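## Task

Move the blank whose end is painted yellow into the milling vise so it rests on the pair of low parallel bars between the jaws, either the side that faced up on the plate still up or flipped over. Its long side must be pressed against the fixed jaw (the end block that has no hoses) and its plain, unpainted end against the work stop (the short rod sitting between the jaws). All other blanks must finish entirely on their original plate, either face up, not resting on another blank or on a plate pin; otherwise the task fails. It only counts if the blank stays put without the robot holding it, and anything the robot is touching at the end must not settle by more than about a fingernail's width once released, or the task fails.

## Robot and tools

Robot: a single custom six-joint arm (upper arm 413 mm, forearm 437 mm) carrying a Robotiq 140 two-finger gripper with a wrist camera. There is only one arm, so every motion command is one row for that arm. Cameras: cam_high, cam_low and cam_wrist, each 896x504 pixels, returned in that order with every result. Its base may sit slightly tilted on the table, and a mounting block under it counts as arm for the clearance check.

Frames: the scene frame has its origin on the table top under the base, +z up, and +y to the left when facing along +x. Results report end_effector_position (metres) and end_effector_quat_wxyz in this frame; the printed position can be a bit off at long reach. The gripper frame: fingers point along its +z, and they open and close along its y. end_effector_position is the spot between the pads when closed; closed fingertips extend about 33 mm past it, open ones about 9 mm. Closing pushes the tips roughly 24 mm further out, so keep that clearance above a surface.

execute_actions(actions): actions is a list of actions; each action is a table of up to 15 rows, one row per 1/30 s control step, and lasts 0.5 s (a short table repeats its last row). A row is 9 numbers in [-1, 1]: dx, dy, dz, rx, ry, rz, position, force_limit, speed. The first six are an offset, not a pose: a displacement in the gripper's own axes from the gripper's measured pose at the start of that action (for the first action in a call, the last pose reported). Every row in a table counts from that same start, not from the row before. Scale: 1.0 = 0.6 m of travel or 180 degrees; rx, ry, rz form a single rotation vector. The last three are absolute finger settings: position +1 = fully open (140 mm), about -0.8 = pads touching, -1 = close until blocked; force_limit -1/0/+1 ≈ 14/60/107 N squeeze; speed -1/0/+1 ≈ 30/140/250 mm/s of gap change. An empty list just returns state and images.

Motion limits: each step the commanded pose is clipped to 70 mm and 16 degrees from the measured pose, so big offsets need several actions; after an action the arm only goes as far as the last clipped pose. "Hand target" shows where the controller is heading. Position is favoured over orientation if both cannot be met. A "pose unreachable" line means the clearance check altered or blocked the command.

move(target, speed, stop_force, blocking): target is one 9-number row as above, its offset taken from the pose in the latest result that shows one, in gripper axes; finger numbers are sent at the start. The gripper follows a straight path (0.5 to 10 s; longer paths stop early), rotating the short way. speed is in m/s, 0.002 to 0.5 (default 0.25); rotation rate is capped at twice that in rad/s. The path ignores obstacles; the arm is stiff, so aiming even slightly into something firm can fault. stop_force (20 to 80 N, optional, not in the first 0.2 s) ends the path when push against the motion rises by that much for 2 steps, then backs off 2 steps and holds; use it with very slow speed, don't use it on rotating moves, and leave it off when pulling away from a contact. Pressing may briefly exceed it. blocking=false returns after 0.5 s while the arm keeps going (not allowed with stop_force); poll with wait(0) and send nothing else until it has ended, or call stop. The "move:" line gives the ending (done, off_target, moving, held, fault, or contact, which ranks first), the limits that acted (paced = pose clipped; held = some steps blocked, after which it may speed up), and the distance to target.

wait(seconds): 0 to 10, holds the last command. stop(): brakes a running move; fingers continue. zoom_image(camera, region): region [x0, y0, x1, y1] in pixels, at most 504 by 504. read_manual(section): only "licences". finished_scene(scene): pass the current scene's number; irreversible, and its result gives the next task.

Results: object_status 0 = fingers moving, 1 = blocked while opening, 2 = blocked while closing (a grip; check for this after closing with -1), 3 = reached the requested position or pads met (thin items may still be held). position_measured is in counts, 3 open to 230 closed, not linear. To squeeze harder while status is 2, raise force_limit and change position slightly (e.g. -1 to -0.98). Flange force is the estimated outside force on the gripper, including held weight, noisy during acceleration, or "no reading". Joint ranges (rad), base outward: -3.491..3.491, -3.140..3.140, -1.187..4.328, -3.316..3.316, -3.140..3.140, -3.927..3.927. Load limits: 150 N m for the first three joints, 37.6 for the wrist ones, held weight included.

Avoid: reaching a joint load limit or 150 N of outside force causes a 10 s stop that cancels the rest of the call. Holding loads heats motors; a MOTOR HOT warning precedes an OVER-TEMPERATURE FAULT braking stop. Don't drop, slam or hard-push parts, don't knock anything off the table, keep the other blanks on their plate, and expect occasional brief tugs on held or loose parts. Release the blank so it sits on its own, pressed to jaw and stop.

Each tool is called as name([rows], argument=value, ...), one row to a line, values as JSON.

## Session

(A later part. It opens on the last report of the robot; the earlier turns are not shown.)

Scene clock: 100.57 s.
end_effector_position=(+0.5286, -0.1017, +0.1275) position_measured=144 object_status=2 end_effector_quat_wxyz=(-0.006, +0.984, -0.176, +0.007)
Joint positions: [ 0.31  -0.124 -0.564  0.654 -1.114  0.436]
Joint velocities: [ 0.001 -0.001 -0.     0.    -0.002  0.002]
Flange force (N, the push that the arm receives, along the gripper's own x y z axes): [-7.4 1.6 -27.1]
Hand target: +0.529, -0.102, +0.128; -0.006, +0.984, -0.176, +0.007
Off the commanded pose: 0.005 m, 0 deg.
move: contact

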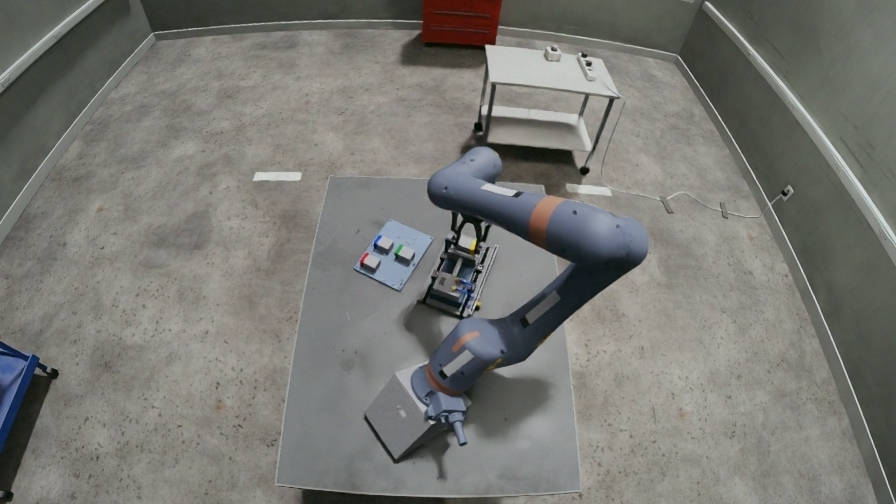

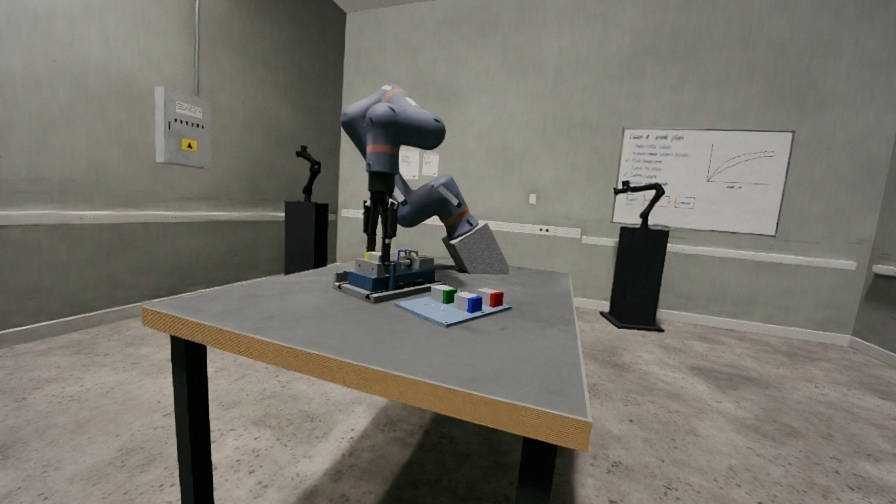

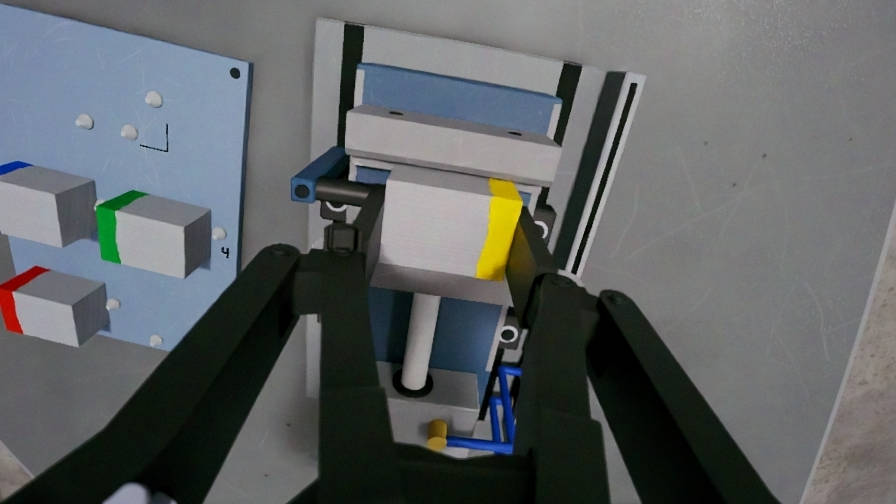

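On the bars at the expected height. Now ease up slightly, slide to the stop, then to the jaw.

move(target=[0, -0.002, -0.001, 0, 0, 0, -1, 0, -0.7], speed=0.005)

move(target=[0, -0.012, 0, 0, 0, 0, -1, 0, -0.7], speed=0.005, stop_force=20)

move(target=[0.009, 0.001, 0, 0, 0, 0, -1, 0, -0.7], speed=0.004, stop_force=25)

Scene clock: 107.47 s.
end_effector_position=(+0.5290, -0.1006, +0.1281) position_measured=144 object_status=2 end_effector_quat_wxyz=(-0.006, +0.984, -0.176, +0.007)
Joint positions: [ 0.313 -0.122 -0.563  0.653 -1.116  0.434]
Joint velocities: [-0.     0.    -0.     0.     0.    -0.001]
Flange force (N, the push that the arm receives, along the gripper's own x y z axes): [1.2 0.9 5.6]
Hand target: +0.529, -0.101, +0.128; -0.006, +0.984, -0.176, +0.007
Off the commanded pose: 0.000 m, 0 deg.
move: done

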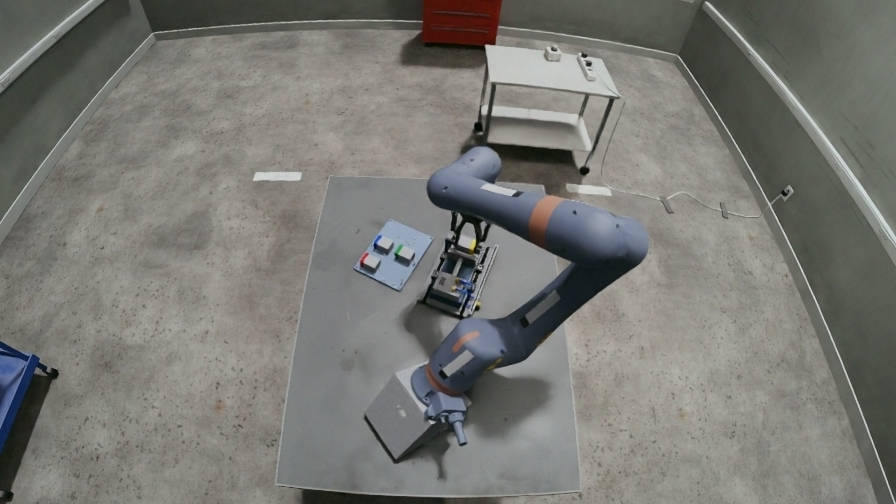

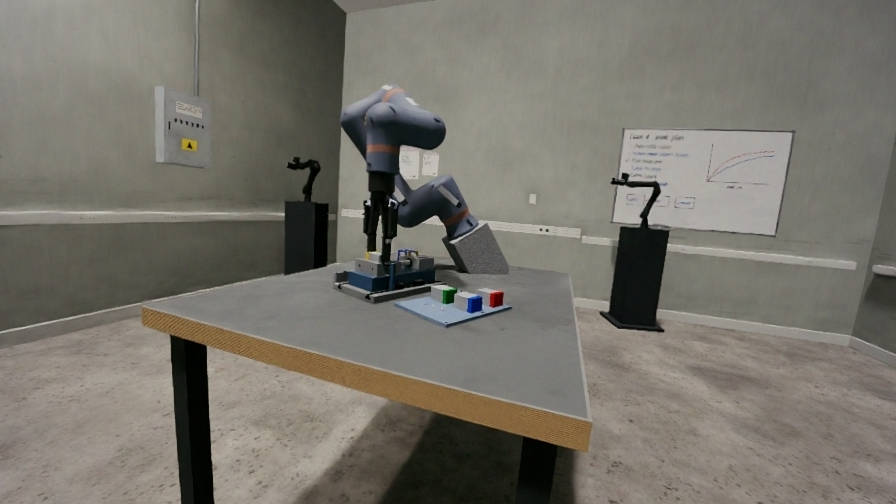

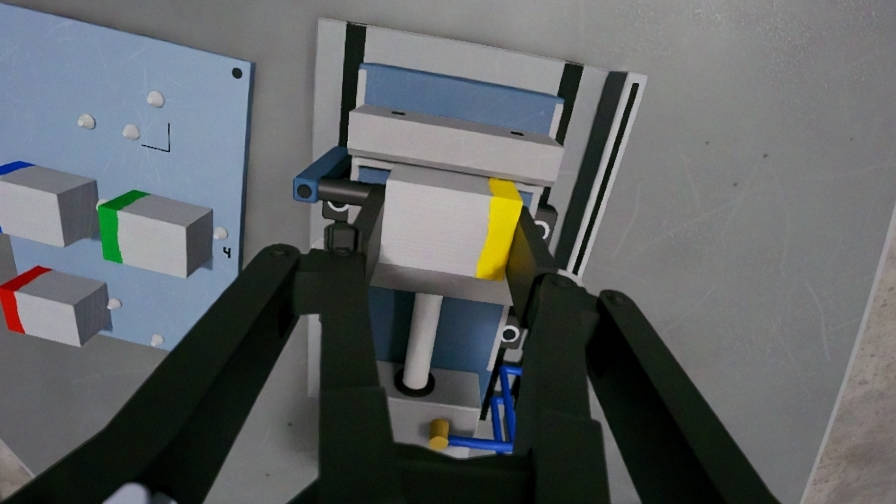

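Scene clock: 108.30 s.
end_effector_position=(+0.5300, -0.0983, +0.1282) position_measured=144 object_status=2 end_effector_quat_wxyz=(-0.006, +0.984, -0.176, +0.007)
Joint positions: [ 0.317 -0.118 -0.56   0.654 -1.117  0.429]
Joint velocities: [-0.001 -0.002  0.    -0.001 -0.     0.003]
Flange force (N, the push that the arm receives, along the gripper's own x y z axes): [-5.2 19.8 2.1]
Hand target: +0.530, -0.098, +0.128; -0.006, +0.984, -0.176, +0.007
Off the commanded pose: 0.005 m, 0 deg.
move: contact

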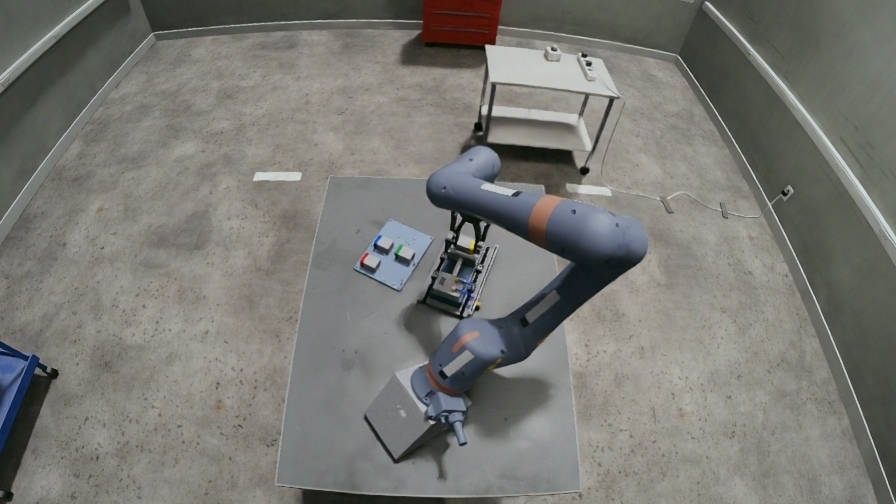

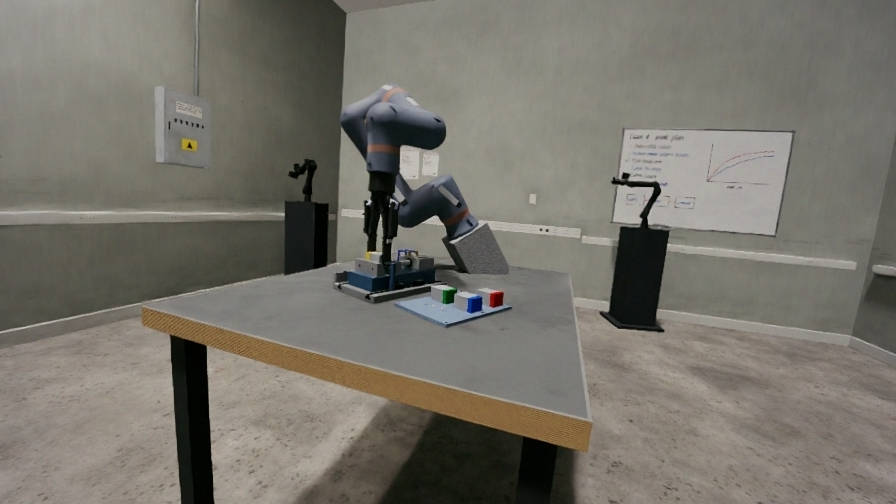

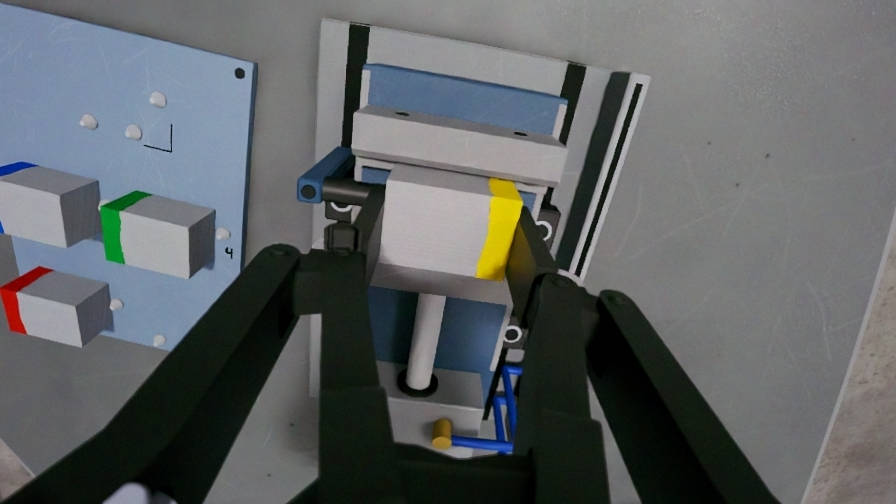

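Scene clock: 109.57 s.
end_effector_position=(+0.5333, -0.0999, +0.1281) position_measured=144 object_status=2 end_effector_quat_wxyz=(-0.006, +0.984, -0.177, +0.007)
Joint positions: [ 0.31  -0.112 -0.55   0.653 -1.116  0.437]
Joint velocities: [ 0.001 -0.002 -0.003  0.001  0.    -0.002]
Flange force (N, the push that the arm receives, along the gripper's own x y z axes): [-33.9 11.4 -11.5]
Hand target: +0.533, -0.100, +0.128; -0.006, +0.984, -0.176, +0.007
Off the commanded pose: 0.002 m, 0 deg.
move: contact

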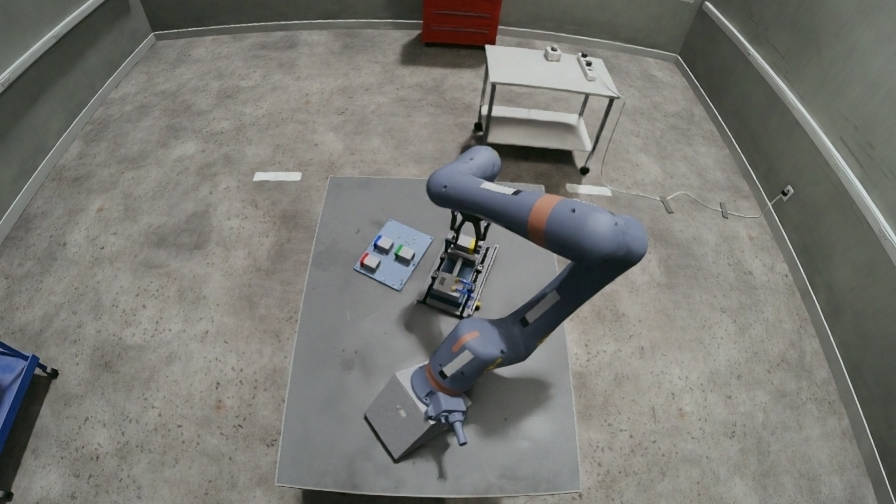

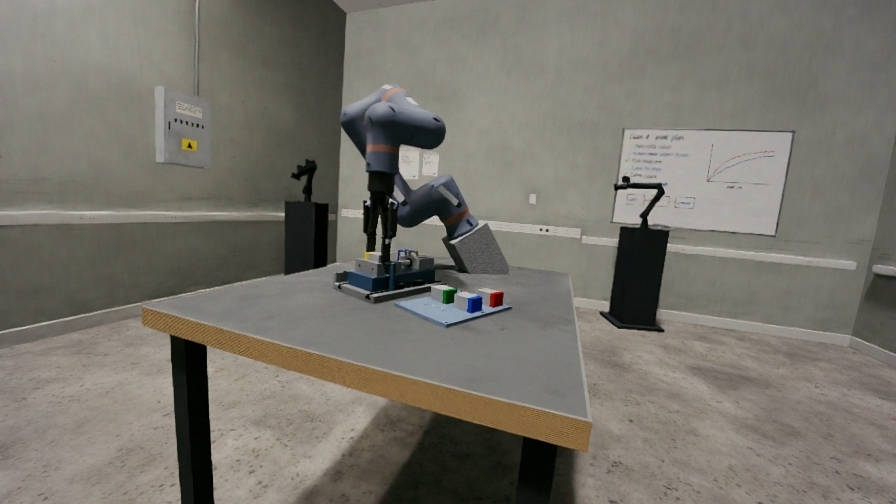

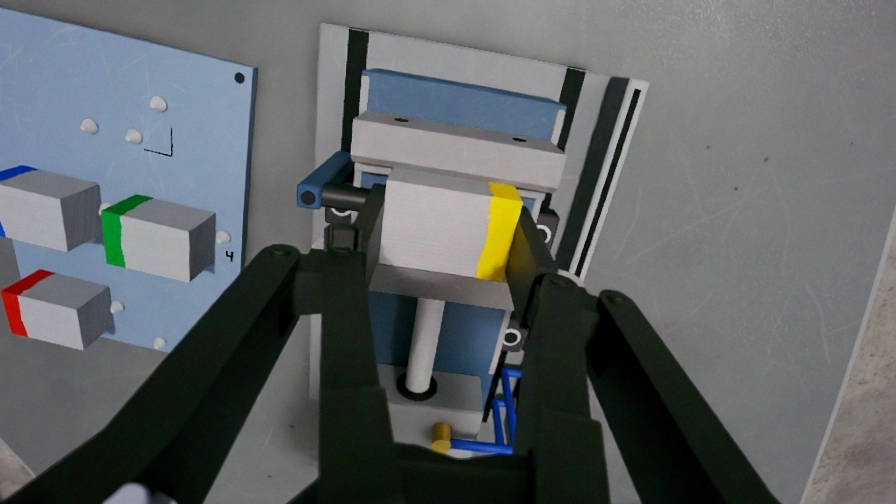

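Release, lift, and position the camera over the seam.

execute_actions([
  [[-0.0002,0,0,0,0,0,-1,0,-1],[-0.0004,0,0,0,0,0,-1,0,-1],[-0.0004,0,0,0,0,0,-1,0,-1],[-0.0004,0,0,0,0,0,0.1,0,-1]],
])

move(target=[0, 0, -0.05, 0, 0, 0, 0.1, 0, -1], speed=0.1)

move(target=[-0.085, -0.045, 0, 0, 0, 0, 0.1, 0, -1])

Scene clock: 114.53 s.
end_effector_position=(+0.5332, -0.0999, +0.1282) position_measured=126 object_status=0 end_effector_quat_wxyz=(-0.006, +0.984, -0.177, +0.007)
Joint positions: [ 0.311 -0.112 -0.551  0.653 -1.116  0.437]
Joint velocities: [ 0.    -0.001  0.    -0.005 -0.    -0.001]
Flange force (N, the push that the arm receives, along the gripper's own x y z axes): [1.1 2.3 4.0]
Hand target: +0.533, -0.100, +0.128; -0.006, +0.984, -0.177, +0.007
Off the commanded pose: 0.000 m, 0 deg.

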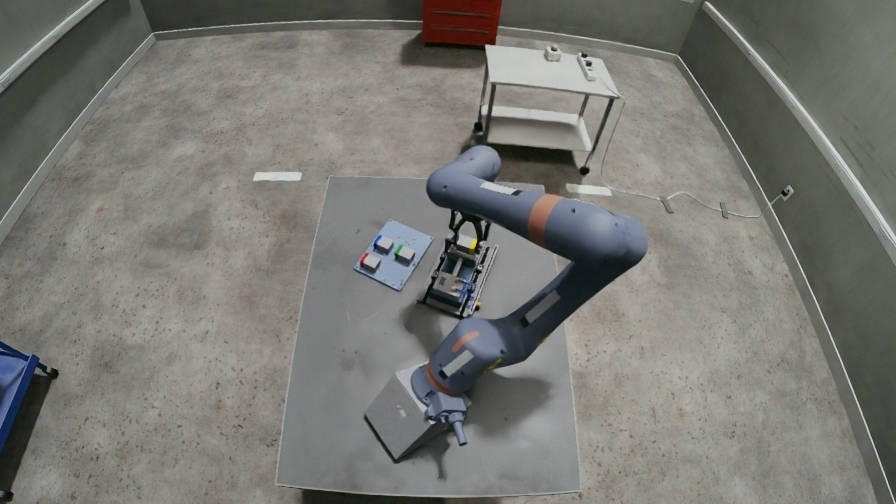

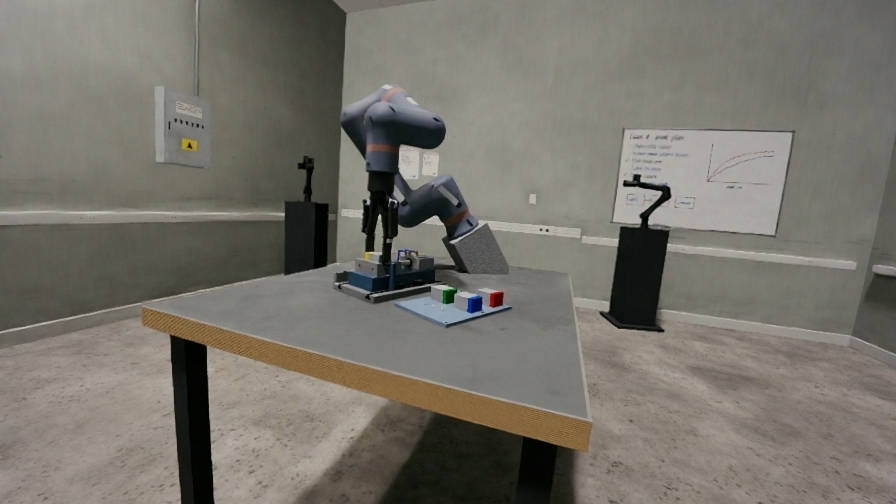

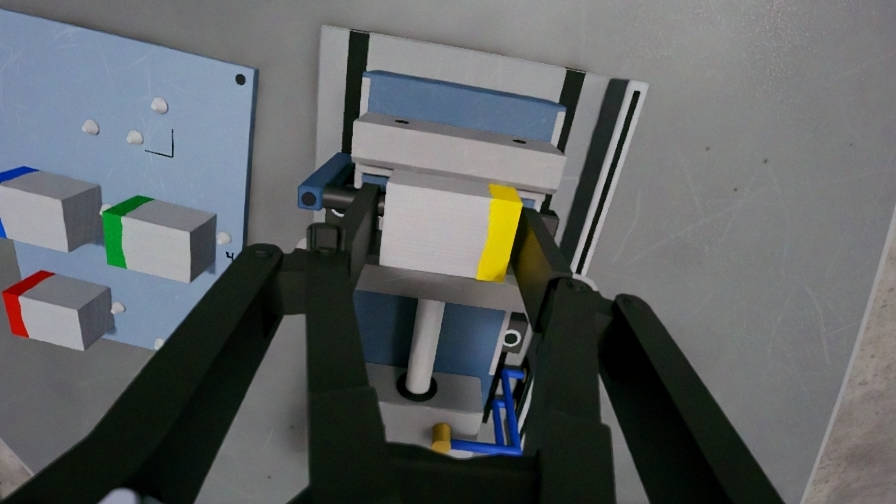

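Scene clock: 115.27 s.
end_effector_position=(+0.5328, -0.1002, +0.1582) position_measured=117 object_status=3 end_effector_quat_wxyz=(-0.006, +0.984, -0.177, +0.007)
Joint positions: [ 0.358 -0.145 -0.517  0.632 -1.195  0.442]
Joint velocities: [ 0.     0.     0.    -0.001 -0.     0.001]
Flange force (N, the push that the arm receives, along the gripper's own x y z axes): [1.0 2.1 4.1]
Hand target: +0.533, -0.100, +0.158; -0.006, +0.984, -0.177, +0.007
Off the commanded pose: 0.000 m, 0 deg.
move: done

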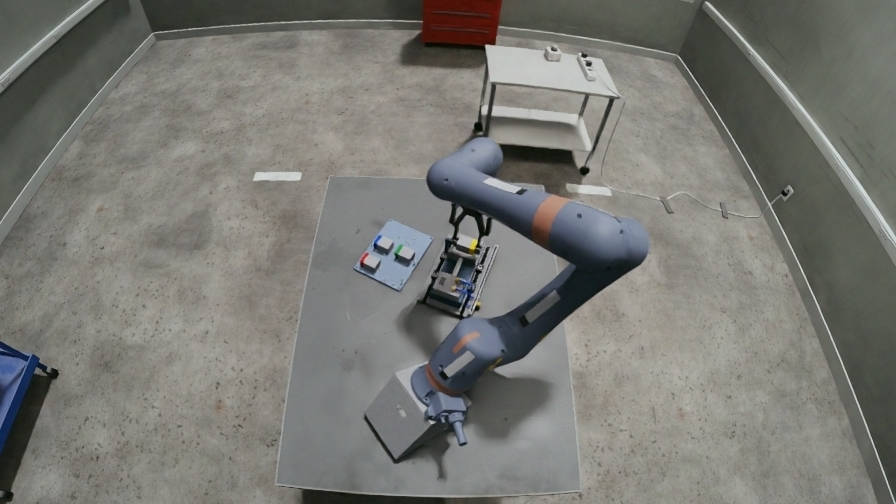

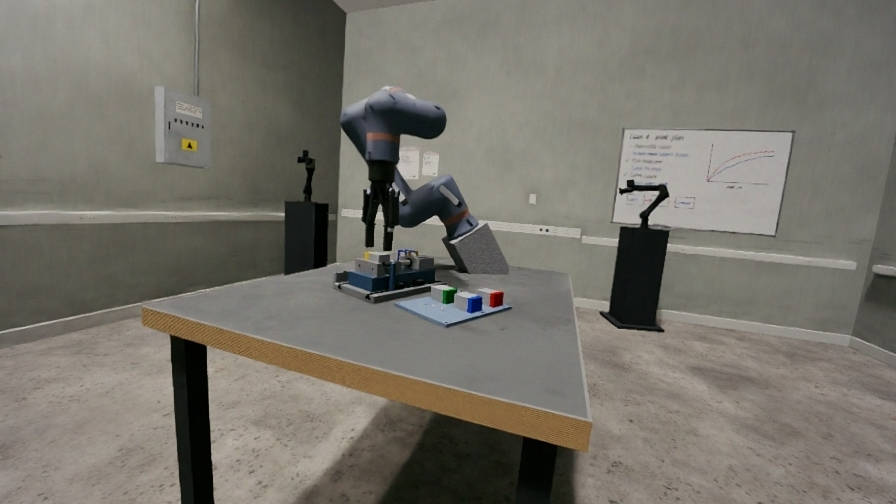

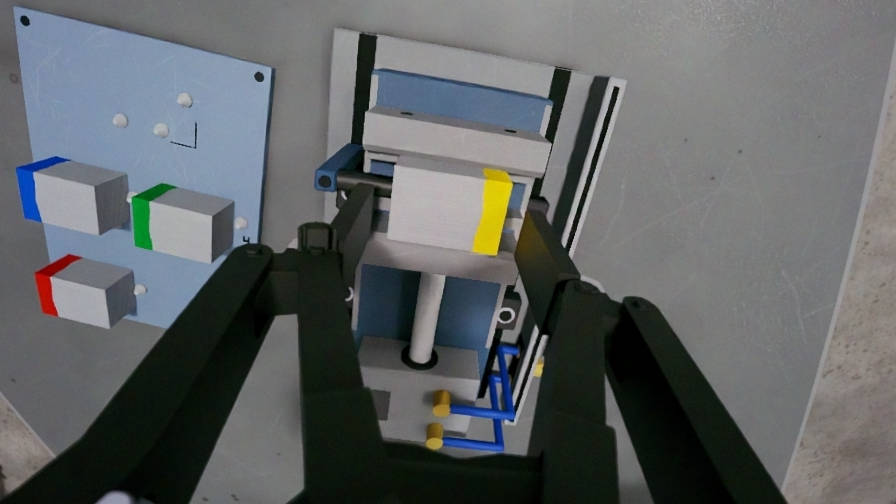

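Scene clock: 116.00 s.
end_effector_position=(+0.4945, -0.0571, +0.1580) position_measured=117 object_status=3 end_effector_quat_wxyz=(-0.006, +0.984, -0.177, +0.007)
Joint positions: [ 0.488 -0.178 -0.619  0.633 -1.21   0.295]
Joint velocities: [ 0.    -0.    -0.     0.001 -0.    -0.001]
Flange force (N, the push that the arm receives, along the gripper's own x y z axes): [0.7 2.9 4.8]
Hand target: +0.494, -0.057, +0.158; -0.006, +0.984, -0.177, +0.007
Off the commanded pose: 0.000 m, 0 deg.
move: done

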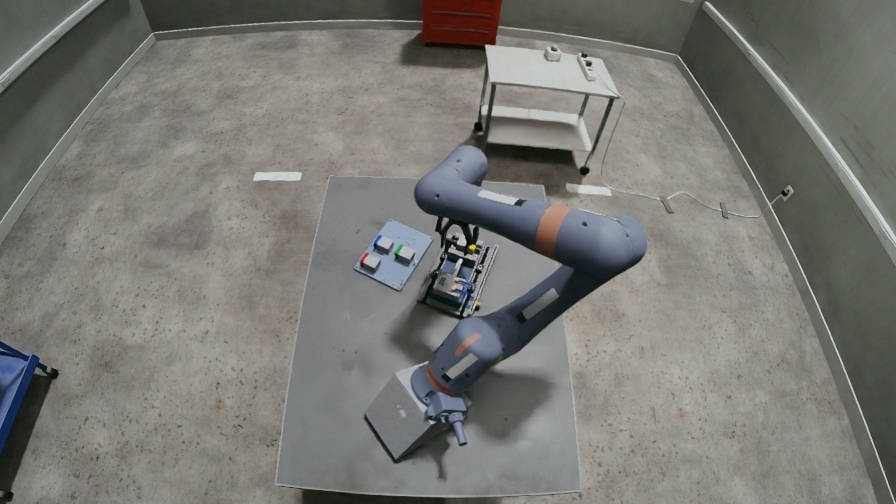

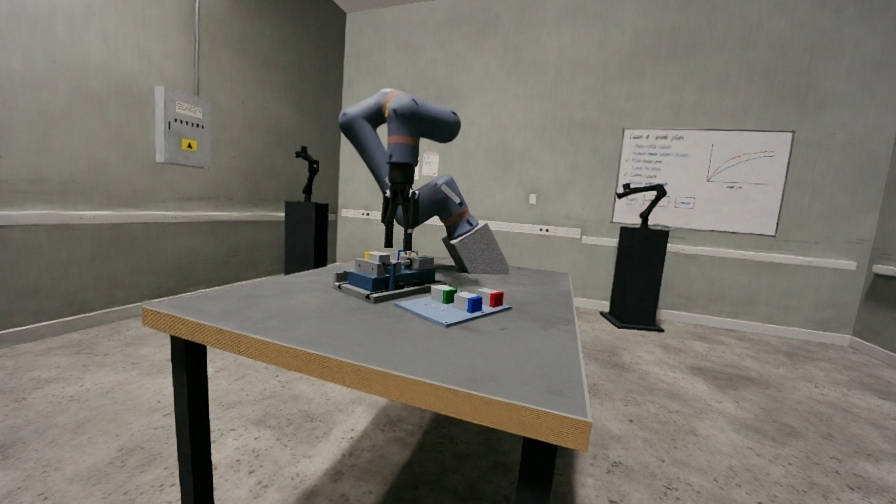

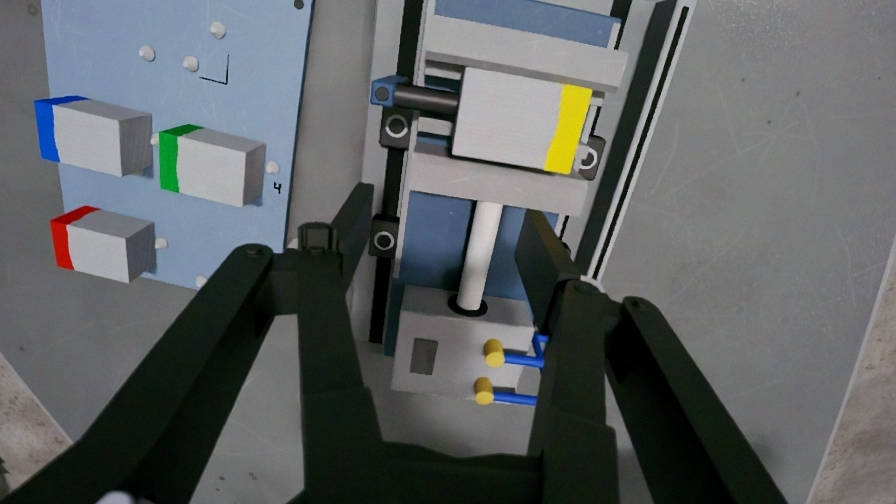

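zoom_image(camera="cam_wrist", region=[420, 40, 520, 130])

zoom_image(camera="cam_wrist", region=[525, 50, 625, 130])

Region (420, 40, 520, 130) of cam_wrist's 896x504 image, scaled by 5.040, with more detail than that image has; it fills the top 454 rows of this view, and the rest is white.

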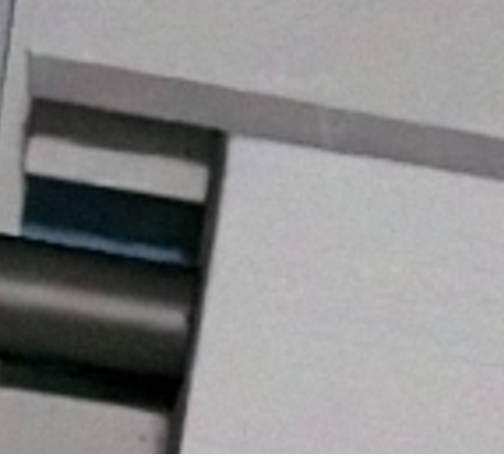

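Region (525, 50, 625, 130) of cam_wrist's 896x504 image, scaled by 5.040, with more detail than that image has; it fills the top 403 rows of this view, and the rest is white.

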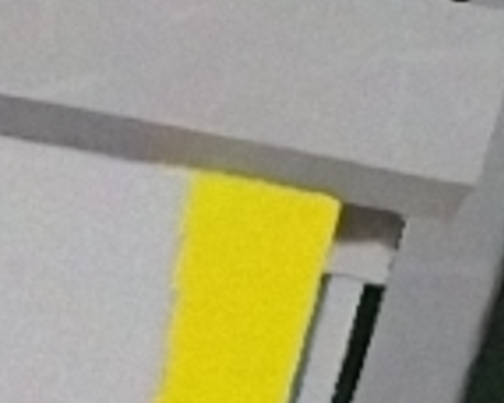

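Flush along the jaw and against the stop.

finished_scene(scene=2)

The scene is finished: the task was done.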